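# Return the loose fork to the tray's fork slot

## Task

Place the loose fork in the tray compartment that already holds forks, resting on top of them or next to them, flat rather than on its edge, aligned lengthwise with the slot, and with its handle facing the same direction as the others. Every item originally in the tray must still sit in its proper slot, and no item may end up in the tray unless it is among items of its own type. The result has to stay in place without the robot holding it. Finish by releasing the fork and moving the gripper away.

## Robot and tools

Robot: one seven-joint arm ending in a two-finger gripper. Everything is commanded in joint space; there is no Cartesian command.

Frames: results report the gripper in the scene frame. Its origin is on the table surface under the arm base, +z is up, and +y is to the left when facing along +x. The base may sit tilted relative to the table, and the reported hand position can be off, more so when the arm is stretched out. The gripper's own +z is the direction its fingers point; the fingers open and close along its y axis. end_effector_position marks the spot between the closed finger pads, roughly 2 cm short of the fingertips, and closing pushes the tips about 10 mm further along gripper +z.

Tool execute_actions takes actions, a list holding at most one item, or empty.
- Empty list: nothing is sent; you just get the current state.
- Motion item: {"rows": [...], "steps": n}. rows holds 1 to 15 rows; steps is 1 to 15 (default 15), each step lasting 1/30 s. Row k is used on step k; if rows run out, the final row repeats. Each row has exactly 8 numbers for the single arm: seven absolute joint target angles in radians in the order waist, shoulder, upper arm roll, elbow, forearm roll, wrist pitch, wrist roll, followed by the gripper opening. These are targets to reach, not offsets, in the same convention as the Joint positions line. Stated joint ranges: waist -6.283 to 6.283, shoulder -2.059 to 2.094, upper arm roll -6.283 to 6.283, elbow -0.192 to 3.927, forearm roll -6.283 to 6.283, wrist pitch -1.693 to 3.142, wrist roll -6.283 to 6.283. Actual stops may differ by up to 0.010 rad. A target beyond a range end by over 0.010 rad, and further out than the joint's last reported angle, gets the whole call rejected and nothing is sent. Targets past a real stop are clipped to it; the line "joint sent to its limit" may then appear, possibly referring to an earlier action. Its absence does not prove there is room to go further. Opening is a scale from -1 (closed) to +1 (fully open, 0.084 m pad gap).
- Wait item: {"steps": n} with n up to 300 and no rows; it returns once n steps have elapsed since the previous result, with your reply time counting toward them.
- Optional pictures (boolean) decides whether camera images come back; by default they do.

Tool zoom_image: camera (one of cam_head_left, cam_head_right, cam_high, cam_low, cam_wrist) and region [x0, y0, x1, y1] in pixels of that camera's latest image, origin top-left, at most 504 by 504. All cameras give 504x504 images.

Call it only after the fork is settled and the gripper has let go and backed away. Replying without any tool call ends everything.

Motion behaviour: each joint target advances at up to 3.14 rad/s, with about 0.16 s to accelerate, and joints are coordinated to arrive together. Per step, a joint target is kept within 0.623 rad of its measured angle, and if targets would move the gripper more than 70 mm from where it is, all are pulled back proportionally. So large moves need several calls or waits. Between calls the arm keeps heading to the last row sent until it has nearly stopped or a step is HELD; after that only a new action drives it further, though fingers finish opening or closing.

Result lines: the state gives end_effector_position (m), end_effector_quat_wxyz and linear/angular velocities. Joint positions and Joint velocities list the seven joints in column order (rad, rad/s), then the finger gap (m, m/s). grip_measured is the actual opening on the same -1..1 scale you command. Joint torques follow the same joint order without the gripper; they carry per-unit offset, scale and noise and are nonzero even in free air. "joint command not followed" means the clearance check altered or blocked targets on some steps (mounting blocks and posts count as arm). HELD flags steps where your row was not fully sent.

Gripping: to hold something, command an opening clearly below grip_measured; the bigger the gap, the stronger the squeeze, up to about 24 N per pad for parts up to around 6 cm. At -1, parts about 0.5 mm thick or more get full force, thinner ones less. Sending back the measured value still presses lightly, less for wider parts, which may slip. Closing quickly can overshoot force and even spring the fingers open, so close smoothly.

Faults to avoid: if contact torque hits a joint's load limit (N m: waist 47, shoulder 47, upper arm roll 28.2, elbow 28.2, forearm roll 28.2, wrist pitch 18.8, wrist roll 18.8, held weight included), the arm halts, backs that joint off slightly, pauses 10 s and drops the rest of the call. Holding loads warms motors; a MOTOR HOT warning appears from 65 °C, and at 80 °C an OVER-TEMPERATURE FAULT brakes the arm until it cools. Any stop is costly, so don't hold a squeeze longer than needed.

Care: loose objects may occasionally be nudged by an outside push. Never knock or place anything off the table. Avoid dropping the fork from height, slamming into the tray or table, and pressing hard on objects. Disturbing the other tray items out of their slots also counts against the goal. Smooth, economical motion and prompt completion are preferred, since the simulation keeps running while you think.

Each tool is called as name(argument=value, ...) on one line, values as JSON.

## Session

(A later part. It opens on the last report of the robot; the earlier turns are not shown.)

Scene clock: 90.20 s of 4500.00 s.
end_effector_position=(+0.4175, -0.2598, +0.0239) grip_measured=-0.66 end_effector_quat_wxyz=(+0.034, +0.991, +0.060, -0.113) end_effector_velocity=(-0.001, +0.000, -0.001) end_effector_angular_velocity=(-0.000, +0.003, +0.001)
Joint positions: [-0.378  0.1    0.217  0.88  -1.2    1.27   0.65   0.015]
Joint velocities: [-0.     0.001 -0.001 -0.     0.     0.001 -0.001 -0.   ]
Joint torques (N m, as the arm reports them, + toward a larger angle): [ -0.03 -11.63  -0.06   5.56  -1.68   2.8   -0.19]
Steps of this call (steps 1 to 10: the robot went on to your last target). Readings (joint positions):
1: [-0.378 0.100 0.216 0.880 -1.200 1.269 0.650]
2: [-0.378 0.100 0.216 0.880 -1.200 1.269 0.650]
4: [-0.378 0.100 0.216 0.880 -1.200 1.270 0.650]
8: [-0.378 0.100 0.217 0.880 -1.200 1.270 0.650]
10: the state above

execute_actions(actions=[{"rows":[[-0.3,0.0,0.37,0.88,-1.12,1.4,0.8,-1]],"steps":15}], pictures=false)

execute_actions(actions=[{"rows":[[-0.1,0.36,0.6,0.8,-1.12,1.4,1.3,-1]],"steps":15}], pictures=false)

execute_actions(actions=[{"steps":20}])

Scene clock: 102.50 s of 4500.00 s.
end_effector_position=(+0.4380, -0.2533, +0.1160) grip_measured=-1.00 end_effector_quat_wxyz=(+0.059, +0.996, -0.011, -0.062) end_effector_velocity=(+0.005, +0.004, +0.010) end_effector_angular_velocity=(+0.004, -0.020, -0.003)
Joint positions: [-0.303  0.001  0.366  0.879 -1.121  1.4    0.799  0.   ]
Joint velocities: [ 0.006 -0.003  0.019  0.004  0.006  0.003  0.008  0.   ]
Joint torques (N m, as the arm reports them, + toward a larger angle): [ 22.08 -14.47  10.96  10.17   0.53  -1.71  -0.36]
Steps of this call (steps 1 to 15: the robot went on to your last target; steps 16 to 90: nothing new was sent; then 8.80 s passed at rest; steps 91 to 105: all 15 steps of this action). Readings (joint positions):
91: [-0.377 0.100 0.217 0.880 -1.200 1.271 0.651]
92: [-0.375 0.096 0.222 0.879 -1.196 1.279 0.660]
94: [-0.361 0.068 0.252 0.875 -1.172 1.324 0.706]
98: [-0.312 0.013 0.348 0.882 -1.132 1.383 0.779]
105: the state above

Scene clock: 103.00 s of 4500.00 s.
end_effector_position=(+0.4075, -0.0609, +0.1660) grip_measured=-1.00 end_effector_quat_wxyz=(+0.013, +1.000, +0.021, +0.008) end_effector_velocity=(-0.169, +0.397, +0.129) end_effector_angular_velocity=(+0.262, -0.271, +0.147)
Joint positions: [-0.141  0.287  0.553  0.816 -1.12   1.4    1.197  0.   ]
Joint velocities: [ 0.37   0.65   0.423 -0.141  0.001 -0.     0.906  0.   ]
Joint torques (N m, as the arm reports them, + toward a larger angle): [ 24.92 -13.42  10.95   9.55   0.61  -1.88  -0.35]
Steps of this call (steps 1 to 15: all 15 steps of this action). Readings (joint positions):
1: [-0.302 0.002 0.367 0.879 -1.120 1.401 0.801]
2: [-0.299 0.007 0.370 0.879 -1.121 1.401 0.811]
4: [-0.280 0.045 0.392 0.873 -1.121 1.402 0.866]
8: [-0.227 0.135 0.454 0.849 -1.120 1.400 0.986]
15: the state above

Scene clock: 103.67 s of 4500.00 s.
end_effector_position=(+0.3862, -0.0183, +0.1805) grip_measured=-1.00 end_effector_quat_wxyz=(-0.002, +0.999, +0.028, +0.023) end_effector_velocity=(-0.001, +0.001, +0.000) end_effector_angular_velocity=(+0.000, -0.000, +0.005)
Joint positions: [-0.1   0.36  0.6   0.8  -1.12  1.4   1.3   0.  ]
Joint velocities: [ 0.002  0.002  0.    -0.001  0.    -0.    -0.002  0.   ]
Joint torques (N m, as the arm reports them, + toward a larger angle): [ 24.32 -11.86  11.15  10.49   0.55  -2.1   -0.47]
Steps of this call (steps 1 to 20: the robot went on to your last target). Readings (joint positions):
1: [-0.129 0.309 0.566 0.811 -1.120 1.400 1.227]
2: [-0.118 0.327 0.579 0.806 -1.120 1.400 1.252]
4: [-0.104 0.350 0.596 0.800 -1.120 1.399 1.283]
8: [-0.101 0.358 0.598 0.801 -1.120 1.400 1.298]
20: the state above

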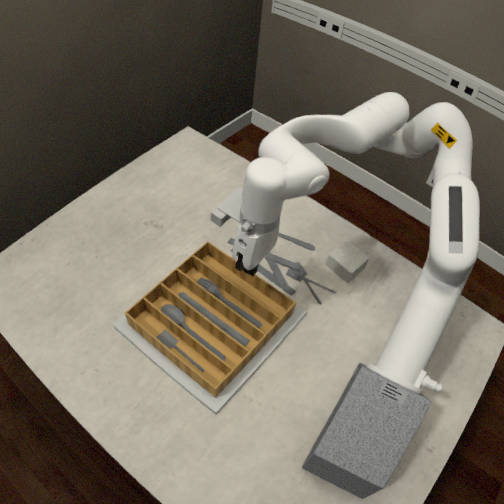

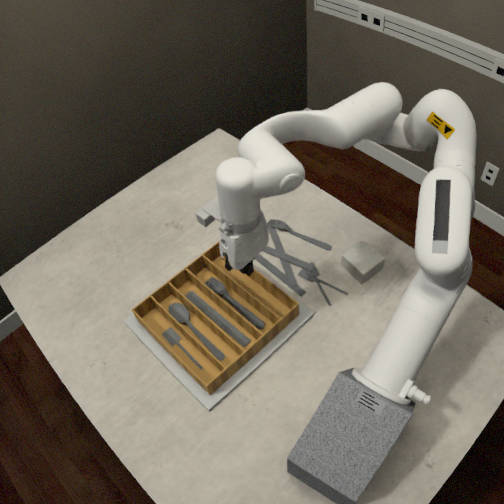

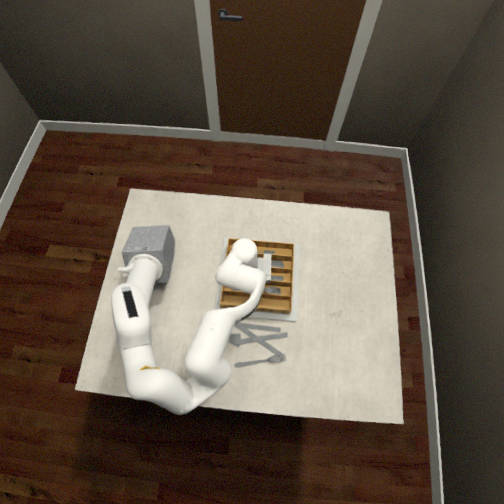

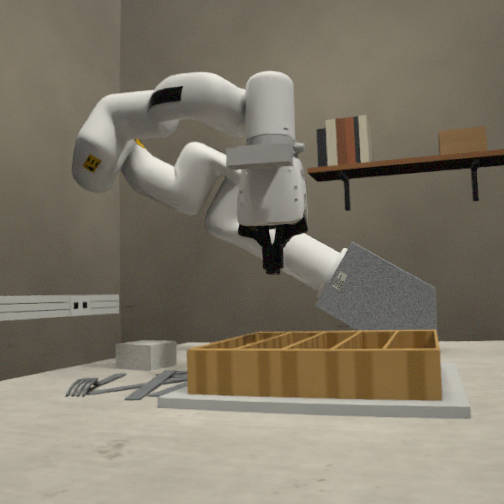

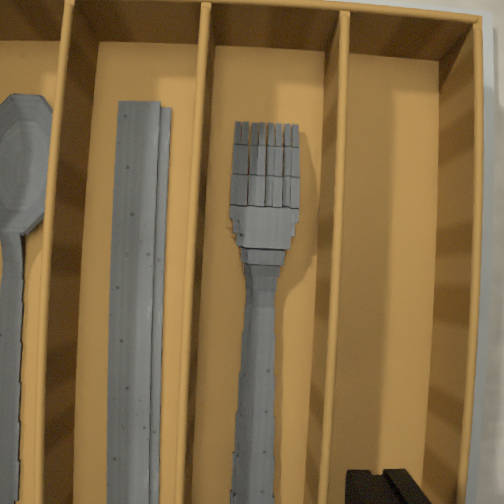

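execute_actions(actions=[{"rows":[[-0.3,0.0,0.37,0.88,-1.12,1.4,0.8,0.4]],"steps":15}], pictures=false)

execute_actions(actions=[{"steps":15}], pictures=false)

execute_actions(actions=[{"rows":[[-0.38,0.1,0.3,0.98,-1.2,1.27,0.65,0.4]],"steps":15}], pictures=false)

execute_actions(actions=[{"steps":10}])

Scene clock: 112.97 s of 4500.00 s.
end_effector_position=(+0.4403, -0.2033, +0.1287) grip_measured=+0.39 end_effector_quat_wxyz=(+0.049, +0.998, -0.004, -0.041) end_effector_velocity=(+0.019, -0.441, -0.096) end_effector_angular_velocity=(-0.183, +0.307, -0.151)
Joint positions: [-0.261  0.07   0.415  0.865 -1.12   1.4    0.898  0.061]
Joint velocities: [-0.352 -0.639 -0.403  0.138  0.001  0.    -0.88   0.   ]
Joint torques (N m, as the arm reports them, + toward a larger angle): [ 23.22 -14.4   11.45   9.36   0.73  -1.68  -0.44]
Steps of this call (steps 1 to 15: the robot went on to your last target; steps 16 to 90: nothing new was sent; then 5.80 s passed at rest; steps 91 to 105: all 15 steps of this action). Readings (joint positions):
91: [-0.100 0.360 0.600 0.800 -1.120 1.400 1.299]
92: [-0.103 0.354 0.597 0.800 -1.120 1.399 1.289]
94: [-0.122 0.316 0.575 0.806 -1.119 1.399 1.232]
98: [-0.177 0.222 0.511 0.832 -1.120 1.400 1.109]
105: the state above

Scene clock: 113.47 s of 4500.00 s.
end_effector_position=(+0.4397, -0.2516, +0.1189) grip_measured=+0.39 end_effector_quat_wxyz=(+0.058, +0.997, -0.010, -0.058) end_effector_velocity=(+0.000, -0.005, -0.001) end_effector_angular_velocity=(-0.003, +0.003, -0.010)
Joint positions: [-0.299  0.001  0.371  0.879 -1.12   1.4    0.8    0.061]
Joint velocities: [-0.004 -0.005 -0.005  0.004 -0.002  0.001 -0.002 -0.   ]
Joint torques (N m, as the arm reports them, + toward a larger angle): [ 21.63 -14.36  11.24   9.93   0.62  -1.58  -0.46]
Steps of this call (steps 1 to 15: the robot went on to your last target). Readings (joint positions):
1: [-0.273 0.050 0.401 0.869 -1.120 1.400 0.870]
2: [-0.283 0.031 0.389 0.874 -1.120 1.400 0.845]
4: [-0.296 0.009 0.374 0.880 -1.120 1.401 0.816]
8: [-0.299 0.002 0.372 0.878 -1.120 1.400 0.802]
15: the state above

Scene clock: 113.97 s of 4500.00 s.
end_effector_position=(+0.4749, -0.2665, +0.0657) grip_measured=+0.39 end_effector_quat_wxyz=(+0.030, +0.997, +0.037, -0.052) end_effector_velocity=(-0.006, -0.008, -0.011) end_effector_angular_velocity=(-0.007, +0.025, -0.009)
Joint positions: [-0.379  0.099  0.302  0.98  -1.2    1.27   0.65   0.061]
Joint velocities: [-0.01   0.002 -0.02   0.001 -0.002  0.001 -0.005 -0.   ]
Joint torques (N m, as the arm reports them, + toward a larger angle): [ 23.65 -16.56  11.02   8.38   0.63  -1.63  -0.53]
Steps of this call (steps 1 to 15: all 15 steps of this action). Readings (joint positions):
1: [-0.300 0.001 0.370 0.880 -1.120 1.399 0.799]
2: [-0.303 0.006 0.368 0.885 -1.125 1.391 0.789]
4: [-0.331 0.044 0.347 0.924 -1.155 1.340 0.732]
8: [-0.381 0.097 0.295 0.975 -1.196 1.280 0.660]
15: the state above

Scene clock: 114.30 s of 4500.00 s.
end_effector_position=(+0.4742, -0.2673, +0.0644) grip_measured=+0.39 end_effector_quat_wxyz=(+0.031, +0.997, +0.036, -0.054) end_effector_velocity=(-0.000, -0.001, -0.001) end_effector_angular_velocity=(-0.001, +0.002, -0.002)
Joint positions: [-0.38   0.1    0.3    0.98  -1.2    1.27   0.65   0.061]
Joint velocities: [-0.001  0.001 -0.002  0.001 -0.    -0.     0.001 -0.   ]
Joint torques (N m, as the arm reports them, + toward a larger angle): [ 23.98 -16.91  11.37   8.57   0.59  -1.68  -0.43]
Steps of this call (steps 1 to 10: the robot went on to your last target). Readings (joint positions):
1: [-0.379 0.099 0.302 0.980 -1.200 1.270 0.650]
2: [-0.379 0.099 0.301 0.980 -1.200 1.270 0.650]
4: [-0.380 0.100 0.300 0.980 -1.200 1.270 0.650]
8: [-0.380 0.100 0.300 0.980 -1.200 1.270 0.650]
10: the state above

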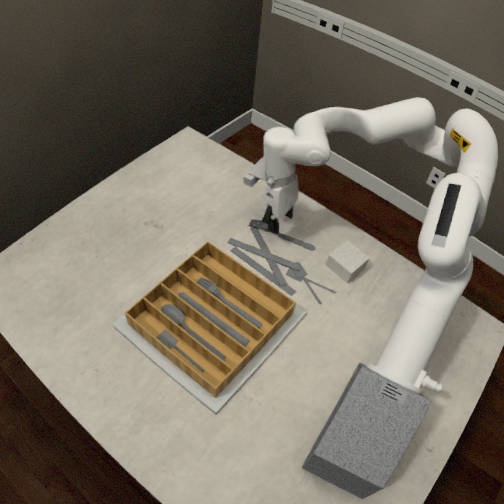

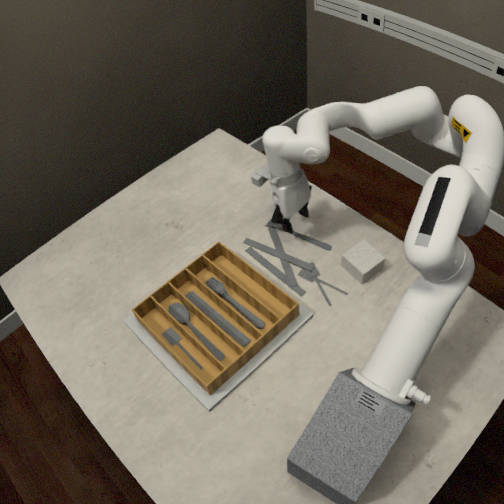

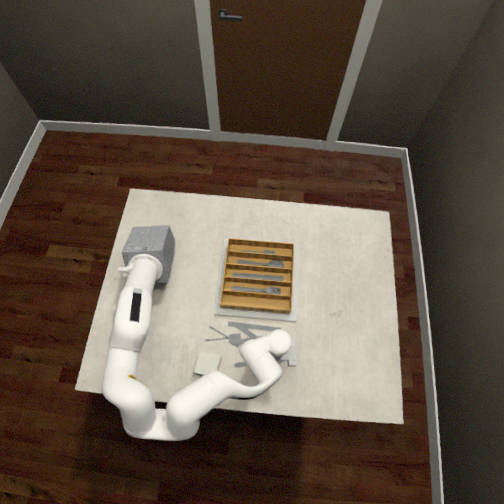

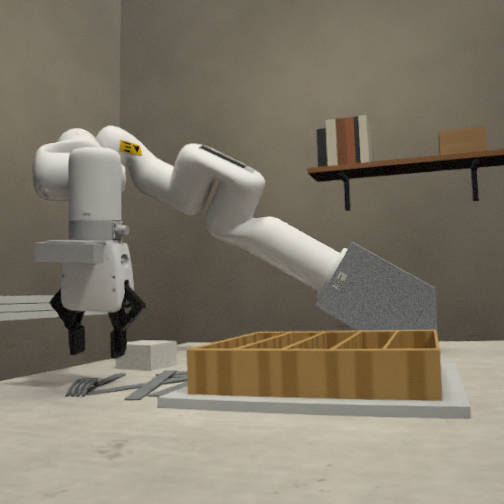

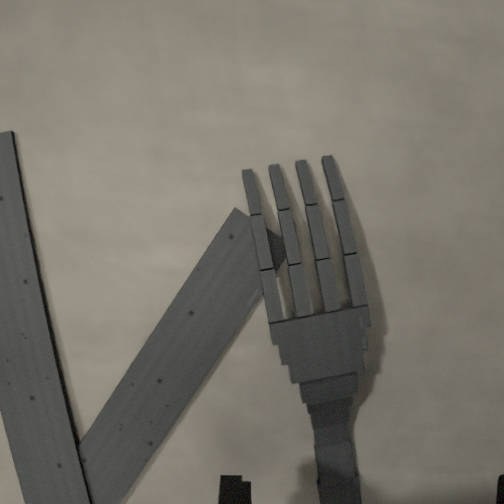

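execute_actions(actions=[{"rows":[[-0.38,0.15,0.22,0.98,-1.2,1.27,0.55,0.4]],"steps":15}])

Scene clock: 121.00 s of 4500.00 s.
end_effector_position=(+0.4498, -0.2680, +0.0246) grip_measured=+0.39 end_effector_quat_wxyz=(+0.025, +0.991, +0.087, -0.102) end_effector_velocity=(-0.004, -0.002, -0.005) end_effector_angular_velocity=(-0.002, +0.013, -0.002)
Joint positions: [-0.38   0.15   0.221  0.98  -1.2    1.27   0.55   0.061]
Joint velocities: [-0.003  0.002 -0.009 -0.002  0.001  0.001 -0.001 -0.   ]
Joint torques (N m, as the arm reports them, + toward a larger angle): [ 24.35 -16.85  11.38   7.25   0.77  -1.45  -0.47]
Steps of this call (steps 1 to 15: the robot went on to your last target; steps 16 to 90: nothing new was sent; then 3.20 s passed at rest; steps 91 to 105: all 15 steps of this action). Readings (joint positions):
91: [-0.380 0.100 0.299 0.980 -1.200 1.270 0.649]
92: [-0.379 0.104 0.294 0.981 -1.200 1.270 0.639]
94: [-0.377 0.125 0.262 0.983 -1.200 1.269 0.596]
98: [-0.383 0.150 0.219 0.977 -1.200 1.271 0.555]
105: the state above

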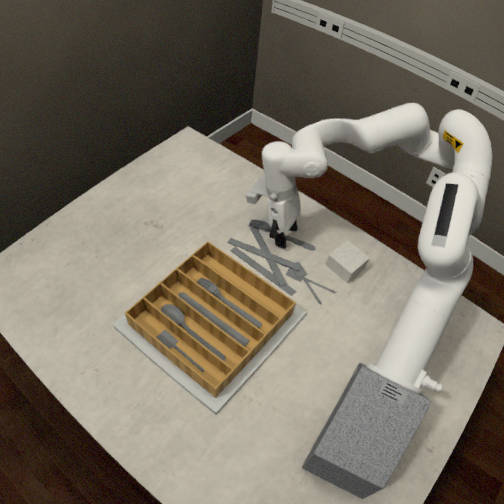

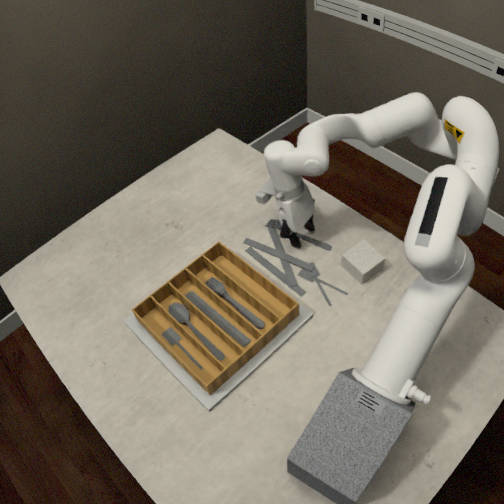

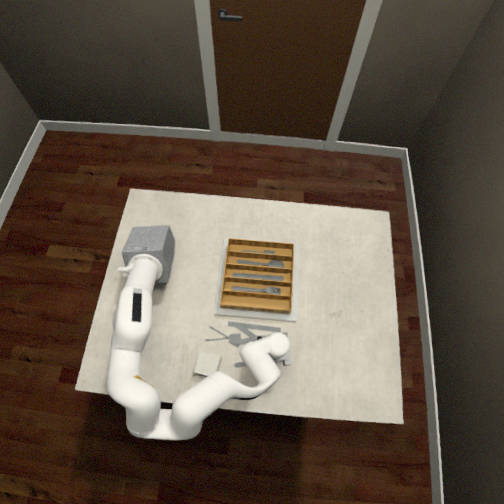

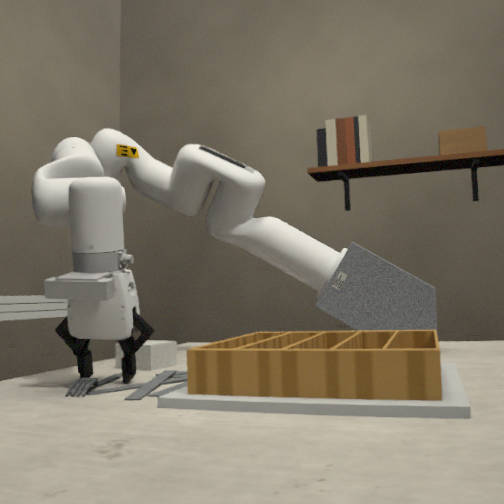

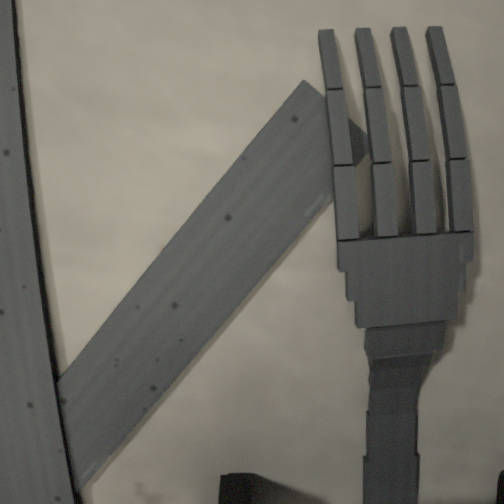

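execute_actions(actions=[{"rows":[[-0.38,0.15,0.23,0.98,-1.2,1.27,0.55,-1]],"steps":15}], pictures=false)

execute_actions(actions=[{"rows":[[-0.38,0.15,0.25,0.98,-1.2,1.27,0.55,-1],[-0.38,0.15,0.26,0.98,-1.2,1.27,0.55,-1],[-0.38,0.15,0.27,0.98,-1.2,1.27,0.55,-1],[-0.38,0.15,0.28,0.98,-1.2,1.27,0.55,-1],[-0.38,0.15,0.29,0.98,-1.2,1.27,0.55,-1],[-0.38,0.15,0.30,0.98,-1.2,1.27,0.55,-1],[-0.38,0.15,0.31,0.98,-1.2,1.27,0.55,-1],[-0.38,0.15,0.32,0.98,-1.2,1.27,0.55,-1],[-0.38,0.15,0.34,0.98,-1.2,1.27,0.55,-1],[-0.38,0.15,0.36,0.98,-1.2,1.27,0.55,-1],[-0.38,0.15,0.38,0.98,-1.2,1.27,0.55,-1],[-0.38,0.15,0.40,0.98,-1.2,1.27,0.55,-1]],"steps":15}], pictures=false)

Scene clock: 132.20 s of 4500.00 s.
end_effector_position=(+0.4527, -0.2649, +0.0283) grip_measured=-1.00 end_effector_quat_wxyz=(+0.024, +0.991, +0.090, -0.097) end_effector_velocity=(-0.000, -0.000, -0.001) end_effector_angular_velocity=(-0.001, +0.001, +0.000)
Joint positions: [-0.379  0.15   0.231  0.98  -1.2    1.27   0.55   0.   ]
Joint velocities: [-0.001  0.001 -0.001  0.    -0.001  0.     0.     0.   ]
Joint torques (N m, as the arm reports them, + toward a larger angle): [ 21.25 -15.96   9.82   6.71   0.56  -1.04  -0.44]
Steps of this call (steps 1 to 15: the robot went on to your last target; steps 16 to 90: nothing new was sent; then 7.70 s passed at rest; steps 91 to 105: all 15 steps of this action). Readings (joint positions):
91: [-0.380 0.150 0.220 0.980 -1.200 1.270 0.550]
92: [-0.380 0.150 0.222 0.980 -1.200 1.270 0.550]
94: [-0.380 0.150 0.227 0.980 -1.200 1.270 0.550]
98: [-0.380 0.150 0.230 0.980 -1.200 1.270 0.550]
105: the state above

Scene clock: 132.70 s of 4500.00 s.
end_effector_position=(+0.4864, -0.2232, +0.0835) grip_measured=-1.00 end_effector_quat_wxyz=(+0.013, +0.992, +0.126, -0.030) end_effector_velocity=(+0.072, +0.099, +0.141) end_effector_angular_velocity=(+0.104, -0.321, +0.167)
Joint positions: [-0.379  0.15   0.384  0.98  -1.2    1.269  0.55   0.   ]
Joint velocities: [ 0.036 -0.004  0.331  0.003  0.001 -0.013  0.     0.   ]
Joint torques (N m, as the arm reports them, + toward a larger angle): [ 19.16 -15.88   8.59   8.18   0.66  -1.42  -0.46]
Steps of this call (steps 1 to 15: all 15 steps of this action). Readings (joint positions):
1: [-0.379 0.150 0.231 0.980 -1.200 1.270 0.550]
2: [-0.380 0.150 0.234 0.980 -1.200 1.270 0.550]
4: [-0.382 0.150 0.247 0.980 -1.200 1.271 0.550]
8: [-0.380 0.150 0.288 0.980 -1.200 1.270 0.550]
15: the state above

execute_actions(actions=[{"rows":[[-0.38,0.15,0.3,0.98,-1.2,1.27,0.55,0.4]],"steps":15}], pictures=false)

execute_actions(actions=[{"rows":[[-0.38,0.16,0.19,0.98,-1.2,1.27,0.55,0.4]],"steps":15}])

execute_actions(actions=[{"rows":[[-0.38,0.16,0.19,0.98,-1.2,1.27,0.55,-1]],"steps":15}], pictures=false)

execute_actions(actions=[{"rows":[[-0.38,0.16,0.2,0.98,-1.2,1.27,0.55,-1],[-0.38,0.16,0.21,0.98,-1.2,1.27,0.55,-1],[-0.38,0.16,0.22,0.98,-1.2,1.27,0.55,-1],[-0.38,0.16,0.23,0.98,-1.2,1.27,0.55,-1],[-0.38,0.16,0.24,0.98,-1.2,1.27,0.55,-1],[-0.38,0.16,0.25,0.98,-1.2,1.27,0.55,-1],[-0.38,0.16,0.26,0.98,-1.2,1.27,0.55,-1],[-0.38,0.16,0.28,0.98,-1.2,1.27,0.55,-1],[-0.38,0.16,0.3,0.98,-1.2,1.27,0.55,-1],[-0.38,0.16,0.32,0.98,-1.2,1.27,0.55,-1],[-0.38,0.16,0.34,0.98,-1.2,1.27,0.55,-1],[-0.38,0.16,0.36,0.98,-1.2,1.27,0.55,-1]],"steps":15}], pictures=false)

Scene clock: 151.60 s of 4500.00 s.
end_effector_position=(+0.4694, -0.2458, +0.0528) grip_measured=+0.39 end_effector_quat_wxyz=(+0.019, +0.992, +0.106, -0.066) end_effector_velocity=(-0.007, -0.007, -0.010) end_effector_angular_velocity=(-0.009, +0.025, -0.011)
Joint positions: [-0.379  0.15   0.302  0.98  -1.2    1.27   0.55   0.061]
Joint velocities: [-0.008  0.001 -0.019 -0.001 -0.001  0.003  0.     0.   ]
Joint torques (N m, as the arm reports them, + toward a larger angle): [ 24.61 -16.72  11.56   7.92   0.71  -1.66  -0.43]
Steps of this call (steps 1 to 30: the robot went on to your last target; steps 31 to 90: nothing new was sent; then 15.40 s passed at rest; steps 91 to 105: all 15 steps of this action). Readings (joint positions):
91: [-0.380 0.150 0.399 0.980 -1.200 1.270 0.550]
92: [-0.379 0.150 0.393 0.980 -1.200 1.269 0.550]
94: [-0.376 0.150 0.352 0.980 -1.200 1.269 0.550]
98: [-0.384 0.150 0.298 0.980 -1.200 1.272 0.550]
105: the state above

Scene clock: 161.83 s of 4500.00 s.
end_effector_position=(+0.4605, -0.2534, +0.0376) grip_measured=+0.39 end_effector_quat_wxyz=(+0.020, +0.991, +0.099, -0.084) end_effector_velocity=(+0.000, -0.001, -0.000) end_effector_angular_velocity=(-0.002, -0.001, +0.001)
Joint positions: [-0.379  0.157  0.262  0.982 -1.198  1.267  0.55   0.061]
Joint velocities: [-0.    -0.001 -0.001  0.    -0.002 -0.    -0.001  0.   ]
Joint torques (N m, as the arm reports them, + toward a larger angle): [ 24.83 -16.86  11.35   7.47   0.67  -1.59  -0.47]
TORQUE FAULT: the external load on joint 3 (upper arm roll) reached its load limit, and the arm stopped for 10 seconds. The arm's remaining commands of this call were not run. Joint 3 (upper arm roll) moved back by up to 3 degrees. The arm holds there, with its grip as last carried out, and accepts commands again: back off and push less far. The arm stops again, at the same cost, whenever a joint's load reaches its limit.
The stop began at step 7 of this call (marked STOPPED below). From that step on the arm followed nothing that you had sent. 9 steps, steps kept back included, did not run and will not run. Nothing is kept back now, and the robot has no last target.
Steps of this call (steps 1 to 6: the first 6 steps of this action; steps 7 to 307: the stop). Readings (joint positions):
1: [-0.379 0.150 0.300 0.980 -1.200 1.270 0.550]
2: [-0.378 0.151 0.293 0.980 -1.200 1.269 0.550]
4: [-0.376 0.155 0.249 0.981 -1.200 1.269 0.550]
7: [-0.377 0.156 0.213 0.984 -1.198 1.267 0.550] STOPPED
8: [-0.379 0.156 0.218 0.983 -1.199 1.268 0.550]
307: the state above

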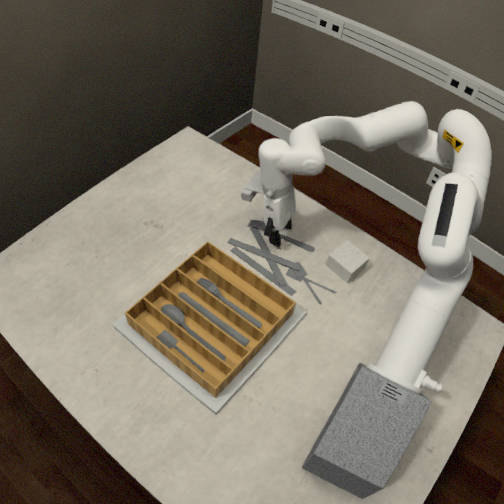

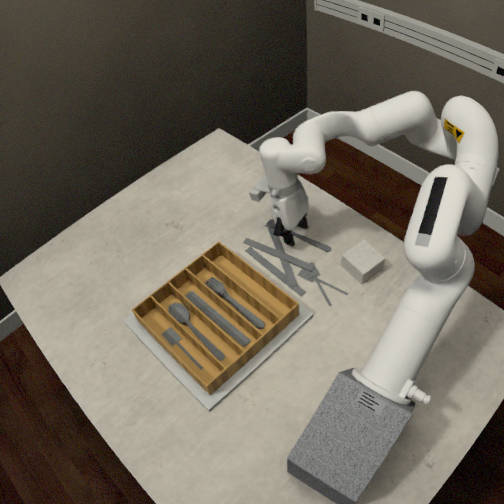

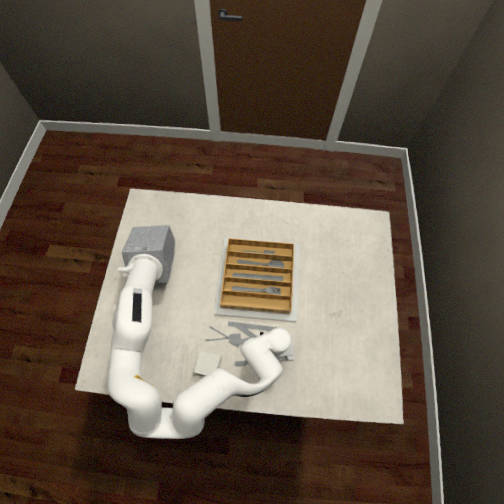

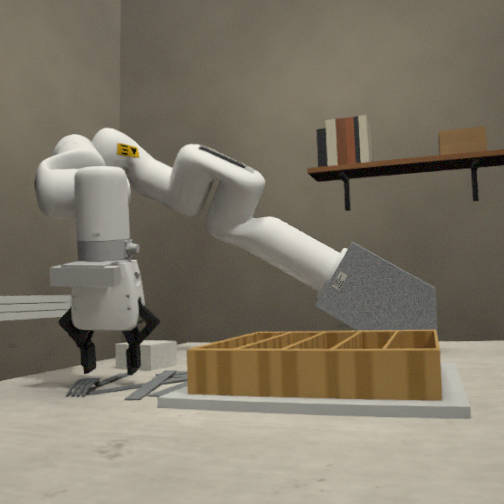

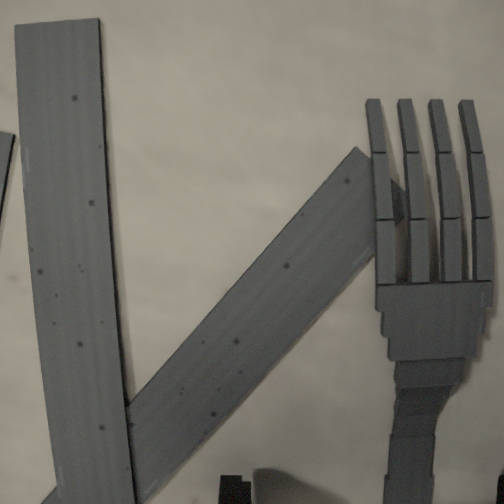

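Scene clock: 161.87 s of 4500.00 s.
end_effector_position=(+0.4605, -0.2534, +0.0376) grip_measured=+0.39 end_effector_quat_wxyz=(+0.020, +0.991, +0.099, -0.084) end_effector_velocity=(-0.000, -0.000, -0.000) end_effector_angular_velocity=(-0.001, +0.000, +0.001)
Joint positions: [-0.379  0.157  0.262  0.982 -1.198  1.267  0.55   0.061]
Joint velocities: [-0.     0.001 -0.     0.    -0.001 -0.     0.     0.   ]
Joint torques (N m, as the arm reports them, + toward a larger angle): [ 24.87 -17.04  11.35   7.38   0.63  -1.62  -0.45]
A stop began in an earlier call of the same reply, so what this call sent did not run. Send another action.
Steps of this call (step 1: nothing new was sent). Readings (joint positions):
1: the state above

Scene clock: 161.90 s of 4500.00 s.
end_effector_position=(+0.4605, -0.2534, +0.0376) grip_measured=+0.39 end_effector_quat_wxyz=(+0.020, +0.991, +0.099, -0.084) end_effector_velocity=(-0.000, +0.000, -0.000) end_effector_angular_velocity=(+0.000, +0.001, -0.000)
Joint positions: [-0.379  0.157  0.262  0.982 -1.198  1.267  0.55   0.061]
Joint velocities: [ 0.     0.    -0.001 -0.     0.001  0.    -0.    -0.   ]
Joint torques (N m, as the arm reports them, + toward a larger angle): [ 24.85 -16.81  11.28   7.38   0.69  -1.64  -0.49]
A stop began in an earlier call of the same reply, so what this call sent did not run. Send another action.
Steps of this call (step 1: nothing new was sent). Readings (joint positions):
1: the state above

execute_actions(actions=[{"rows":[[-0.38,0.157,0.25,0.98,-1.2,1.27,0.55,0.4],[-0.38,0.157,0.24,0.98,-1.2,1.27,0.55,0.4],[-0.38,0.157,0.232,0.98,-1.2,1.27,0.55,0.4]],"steps":15}], pictures=false)

execute_actions(actions=[{"rows":[[-0.38,0.157,0.232,0.98,-1.2,1.27,0.55,-0.5]],"steps":15}])

Scene clock: 174.07 s of 4500.00 s.
end_effector_position=(+0.4520, -0.2617, +0.0269) grip_measured=+0.39 end_effector_quat_wxyz=(+0.023, +0.991, +0.093, -0.098) end_effector_velocity=(-0.003, -0.003, -0.003) end_effector_angular_velocity=(-0.003, +0.008, -0.004)
Joint positions: [-0.38   0.157  0.232  0.98  -1.2    1.27   0.55   0.061]
Joint velocities: [-0.001 -0.    -0.008 -0.001 -0.     0.001  0.    -0.   ]
Joint torques (N m, as the arm reports them, + toward a larger angle): [ 24.43 -16.96  11.08   7.17   0.73  -1.62  -0.44]
Steps of this call (steps 1 to 90: nothing new was sent; then 8.67 s passed at rest; steps 91 to 105: all 15 steps of this action). Readings (joint positions):
91: [-0.379 0.157 0.262 0.982 -1.198 1.267 0.550]
92: [-0.379 0.157 0.260 0.982 -1.199 1.268 0.550]
94: [-0.379 0.157 0.249 0.981 -1.199 1.269 0.550]
98: [-0.381 0.157 0.232 0.980 -1.200 1.270 0.550]
105: the state above

Scene clock: 174.57 s of 4500.00 s.
end_effector_position=(+0.4518, -0.2618, +0.0266) grip_measured=-0.52 end_effector_quat_wxyz=(+0.023, +0.991, +0.093, -0.099) end_effector_velocity=(-0.000, -0.000, -0.000) end_effector_angular_velocity=(-0.000, +0.000, -0.001)
Joint positions: [-0.38   0.157  0.232  0.98  -1.2    1.27   0.55   0.021]
Joint velocities: [-0.     0.    -0.     0.    -0.001 -0.     0.001 -0.   ]
Joint torques (N m, as the arm reports them, + toward a larger angle): [ 24.49 -16.84  11.13   7.22   0.76  -1.55  -0.4 ]
Steps of this call (steps 1 to 15: all 15 steps of this action). Readings (joint positions):
1: [-0.380 0.157 0.232 0.980 -1.200 1.270 0.550]
2: [-0.380 0.157 0.232 0.980 -1.200 1.270 0.550]
4: [-0.380 0.157 0.232 0.980 -1.200 1.270 0.550]
8: [-0.380 0.157 0.232 0.980 -1.200 1.270 0.550]
15: the state above

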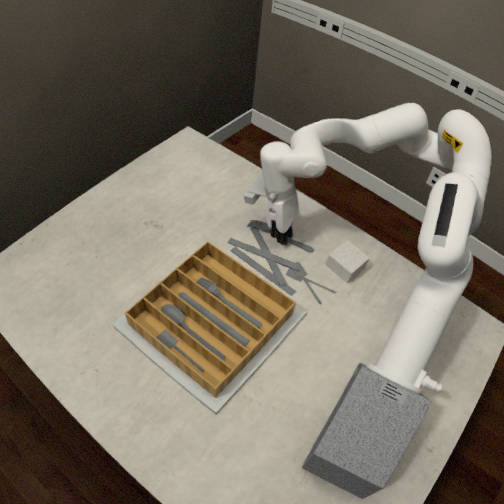

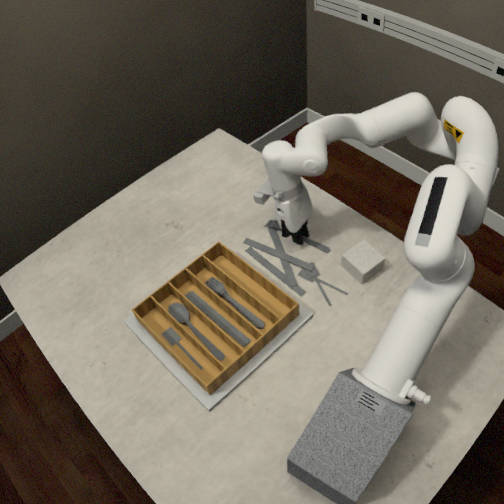

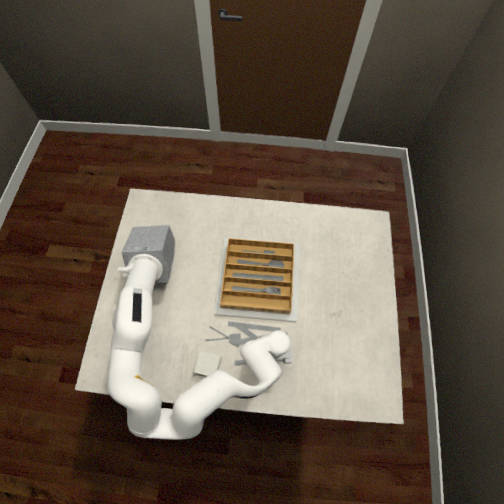

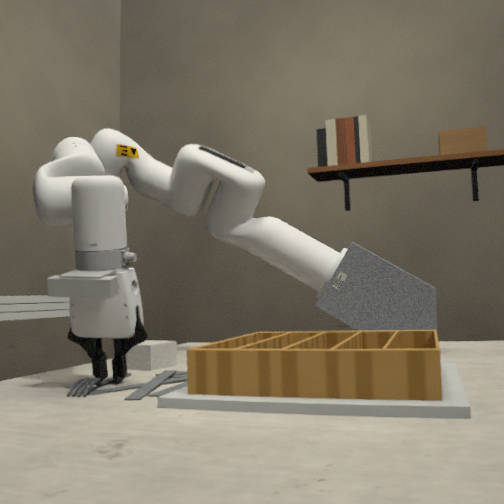

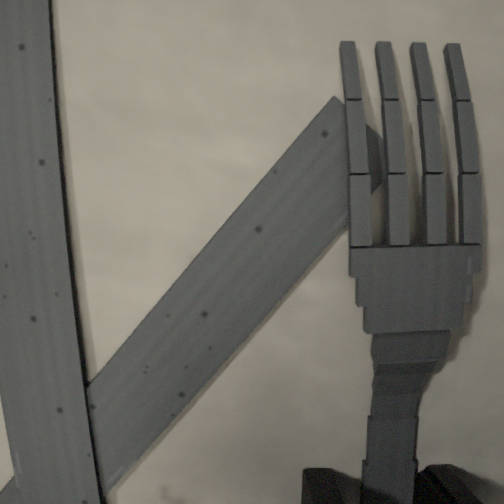

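Lower gently a touch, then close and lift slowly.

execute_actions(actions=[{"rows":[[-0.38,0.157,0.226,0.98,-1.2,1.27,0.55,-0.5],[-0.38,0.157,0.222,0.98,-1.2,1.27,0.55,-0.5]],"steps":10}], pictures=false)

execute_actions(actions=[{"rows":[[-0.38,0.157,0.222,0.98,-1.2,1.27,0.55,-1]],"steps":15}], pictures=false)

execute_actions(actions=[{"rows":[[-0.38,0.157,0.228,0.98,-1.2,1.27,0.55,-1],[-0.38,0.157,0.234,0.98,-1.2,1.27,0.55,-1],[-0.38,0.157,0.24,0.98,-1.2,1.27,0.55,-1],[-0.38,0.157,0.25,0.98,-1.2,1.27,0.55,-1],[-0.38,0.157,0.26,0.98,-1.2,1.27,0.55,-1],[-0.38,0.157,0.27,0.98,-1.2,1.27,0.55,-1],[-0.38,0.157,0.28,0.98,-1.2,1.27,0.55,-1],[-0.38,0.157,0.3,0.98,-1.2,1.27,0.55,-1],[-0.38,0.157,0.32,0.98,-1.2,1.27,0.55,-1],[-0.38,0.157,0.34,0.98,-1.2,1.27,0.55,-1],[-0.38,0.157,0.36,0.98,-1.2,1.27,0.55,-1]],"steps":15}])

Scene clock: 189.40 s of 4500.00 s.
end_effector_position=(+0.4509, -0.2630, +0.0252) grip_measured=-0.52 end_effector_quat_wxyz=(+0.023, +0.990, +0.092, -0.100) end_effector_velocity=(-0.001, -0.002, -0.002) end_effector_angular_velocity=(-0.001, +0.003, +0.001)
Joint positions: [-0.378  0.157  0.225  0.98  -1.199  1.269  0.55   0.021]
Joint velocities: [-0.    -0.    -0.005  0.    -0.001 -0.    -0.004  0.   ]
Joint torques (N m, as the arm reports them, + toward a larger angle): [ 16.47 -15.83   7.39   6.6    0.     0.28  -0.41]
Steps of this call (steps 1 to 15: the robot went on to your last target; steps 16 to 90: nothing new was sent; then 11.50 s passed at rest; steps 91 to 100: all 10 steps of this action). Readings (joint positions):
91: [-0.380 0.157 0.232 0.980 -1.200 1.270 0.550]
92: [-0.380 0.157 0.231 0.980 -1.200 1.270 0.550]
94: [-0.379 0.157 0.228 0.980 -1.200 1.269 0.550]
98: [-0.378 0.157 0.226 0.980 -1.199 1.269 0.550]
100: the state above

Scene clock: 189.90 s of 4500.00 s.
end_effector_position=(+0.4503, -0.2636, +0.0245) grip_measured=-0.74 end_effector_quat_wxyz=(+0.024, +0.990, +0.091, -0.101) end_effector_velocity=(-0.001, -0.001, -0.001) end_effector_angular_velocity=(-0.001, +0.004, -0.002)
Joint positions: [-0.379  0.157  0.224  0.98  -1.2    1.269  0.55   0.012]
Joint velocities: [-0.001  0.001 -0.003 -0.     0.     0.     0.001  0.   ]
Joint torques (N m, as the arm reports them, + toward a larger angle): [  9.87 -14.25   4.27   6.25  -0.83   1.35  -0.27]
Steps of this call (steps 1 to 15: all 15 steps of this action). Readings (joint positions):
1: [-0.378 0.157 0.225 0.980 -1.200 1.269 0.550]
2: [-0.378 0.157 0.225 0.980 -1.200 1.269 0.550]
4: [-0.378 0.157 0.225 0.980 -1.200 1.269 0.550]
8: [-0.378 0.157 0.224 0.980 -1.200 1.269 0.550]
15: the state above

Scene clock: 190.40 s of 4500.00 s.
end_effector_position=(+0.4795, -0.2288, +0.0699) grip_measured=-0.74 end_effector_quat_wxyz=(+0.014, +0.992, +0.121, -0.045) end_effector_velocity=(+0.047, +0.059, +0.084) end_effector_angular_velocity=(+0.064, -0.195, +0.099)
Joint positions: [-0.379  0.157  0.352  0.98  -1.2    1.269  0.55   0.012]
Joint velocities: [ 0.026 -0.005  0.197  0.002  0.002 -0.008 -0.001  0.   ]
Joint torques (N m, as the arm reports them, + toward a larger angle): [ 18.38 -16.06   8.41   7.85   0.59  -0.91  -0.38]
Steps of this call (steps 1 to 15: all 15 steps of this action). Readings (joint positions):
1: [-0.379 0.157 0.224 0.980 -1.200 1.269 0.550]
2: [-0.379 0.157 0.225 0.980 -1.200 1.270 0.550]
4: [-0.381 0.157 0.229 0.980 -1.200 1.271 0.550]
8: [-0.386 0.158 0.250 0.979 -1.201 1.273 0.550]
15: the state above

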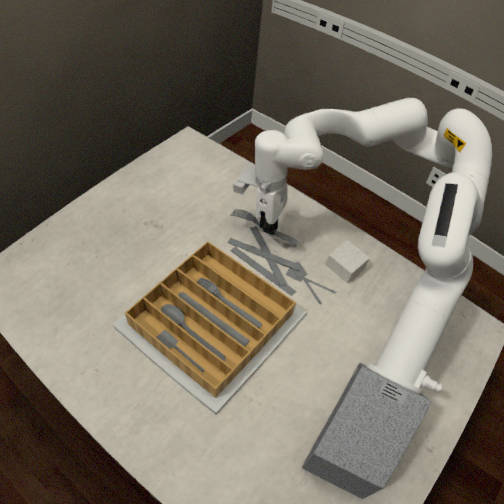

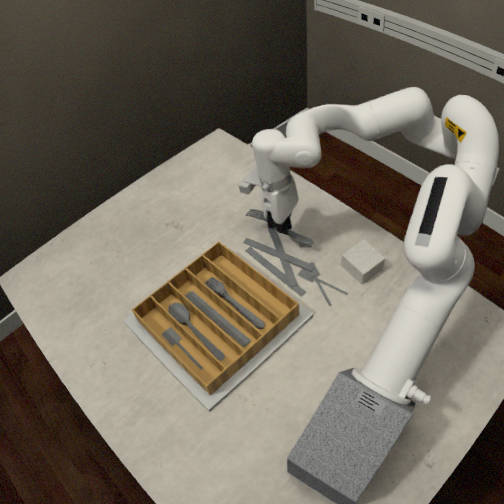

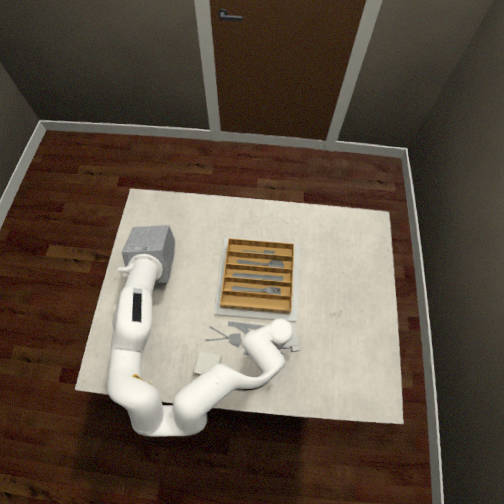

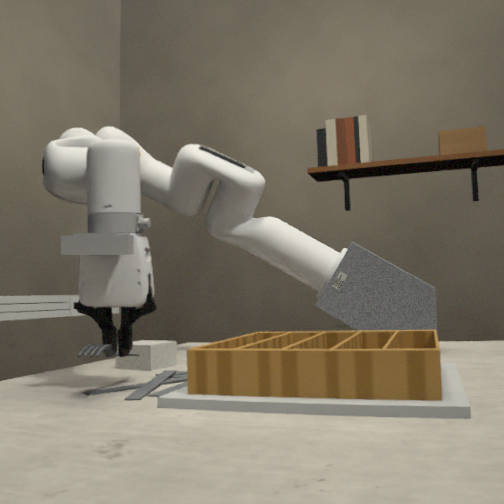

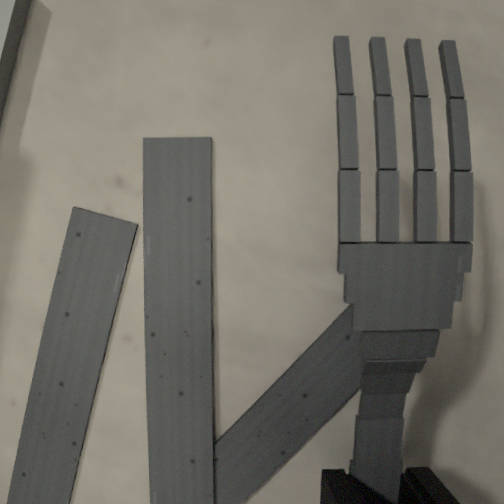

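execute_actions(actions=[{"rows":[[-0.3,0.2,0.5,0.92,-1.16,1.33,0.9,-1]],"steps":15}], pictures=false)

execute_actions(actions=[{"rows":[[-0.1,0.42,0.6,0.85,-1.12,1.4,1.4,-1]],"steps":15}], pictures=false)

execute_actions(actions=[{"steps":20}])

Scene clock: 208.30 s of 4500.00 s.
end_effector_position=(+0.4679, -0.1456, +0.1308) grip_measured=-0.74 end_effector_quat_wxyz=(+0.004, +0.999, +0.039, -0.007) end_effector_velocity=(-0.004, -0.012, -0.012) end_effector_angular_velocity=(-0.016, +0.034, -0.055)
Joint positions: [-0.301  0.2    0.497  0.921 -1.16   1.33   0.898  0.012]
Joint velocities: [-0.017 -0.002 -0.017  0.004  0.003  0.011  0.032  0.   ]
Joint torques (N m, as the arm reports them, + toward a larger angle): [ 27.74 -14.93  12.33   9.01   0.59  -2.14  -0.47]
Steps of this call (steps 1 to 15: the robot went on to your last target; steps 16 to 90: nothing new was sent; then 14.40 s passed at rest; steps 91 to 105: all 15 steps of this action). Readings (joint positions):
91: [-0.380 0.157 0.360 0.980 -1.200 1.270 0.551]
92: [-0.379 0.158 0.362 0.979 -1.199 1.272 0.561]
94: [-0.367 0.165 0.384 0.970 -1.192 1.285 0.628]
98: [-0.317 0.190 0.470 0.933 -1.170 1.314 0.813]
105: the state above

Scene clock: 208.80 s of 4500.00 s.
end_effector_position=(+0.3935, -0.0035, +0.1801) grip_measured=-0.74 end_effector_quat_wxyz=(-0.017, +1.000, -0.012, +0.013) end_effector_velocity=(-0.064, +0.077, +0.033) end_effector_angular_velocity=(+0.013, -0.032, -0.078)
Joint positions: [-0.105  0.414  0.6    0.849 -1.121  1.396  1.38   0.012]
Joint velocities: [ 0.135  0.138  0.068 -0.047  0.026  0.048  0.331  0.   ]
Joint torques (N m, as the arm reports them, + toward a larger angle): [ 15.86 -18.77   9.15  14.64   0.05  -1.3   -0.94]
Steps of this call (steps 1 to 15: all 15 steps of this action). Readings (joint positions):
1: [-0.301 0.200 0.497 0.921 -1.160 1.331 0.900]
2: [-0.299 0.203 0.498 0.921 -1.160 1.332 0.910]
4: [-0.276 0.229 0.507 0.915 -1.155 1.342 0.975]
8: [-0.203 0.307 0.549 0.885 -1.141 1.364 1.143]
15: the state above

Scene clock: 209.47 s of 4500.00 s.
end_effector_position=(+0.3918, -0.0016, +0.1805) grip_measured=-0.74 end_effector_quat_wxyz=(-0.016, +1.000, -0.019, +0.012) end_effector_velocity=(-0.000, +0.000, +0.000) end_effector_angular_velocity=(+0.000, -0.001, +0.003)
Joint positions: [-0.1    0.42   0.6    0.85  -1.12   1.4    1.4    0.012]
Joint velocities: [ 0.001  0.     0.001 -0.    -0.    -0.    -0.001 -0.   ]
Joint torques (N m, as the arm reports them, + toward a larger angle): [ 26.06 -12.41  11.7   10.16   0.59  -2.16  -0.49]
Steps of this call (steps 1 to 20: the robot went on to your last target). Readings (joint positions):
1: [-0.102 0.417 0.601 0.849 -1.120 1.398 1.388]
2: [-0.101 0.418 0.600 0.849 -1.120 1.399 1.393]
4: [-0.102 0.418 0.598 0.851 -1.120 1.400 1.398]
8: [-0.101 0.419 0.599 0.851 -1.120 1.400 1.400]
20: the state above

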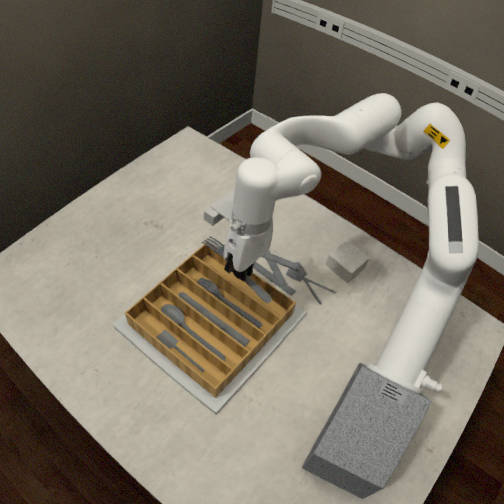

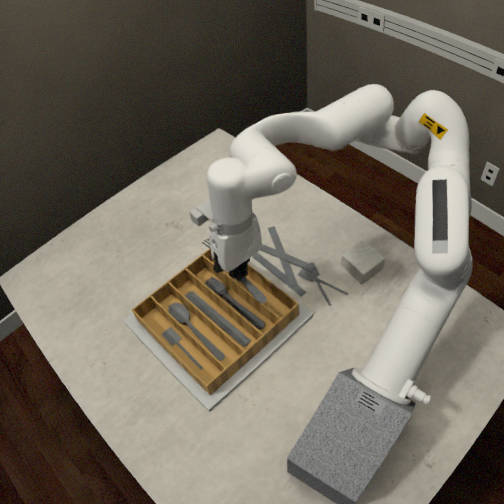

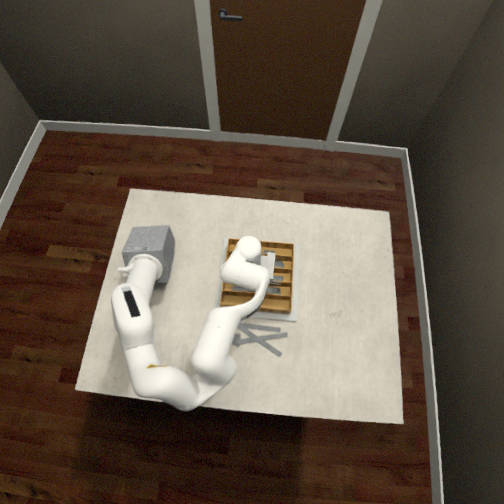

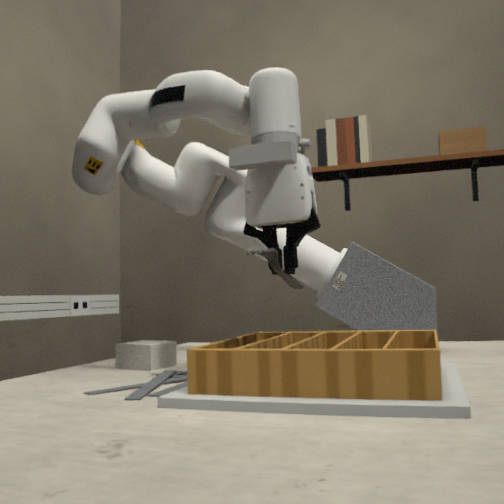

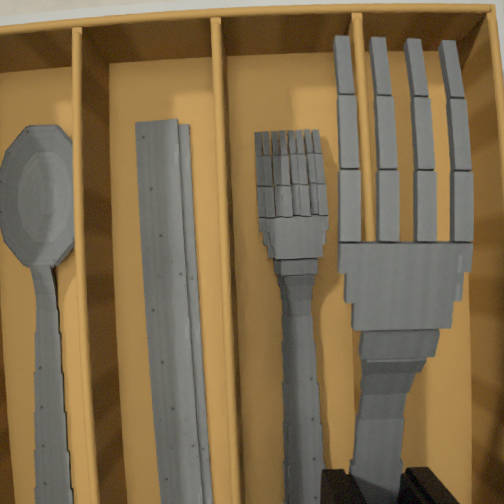

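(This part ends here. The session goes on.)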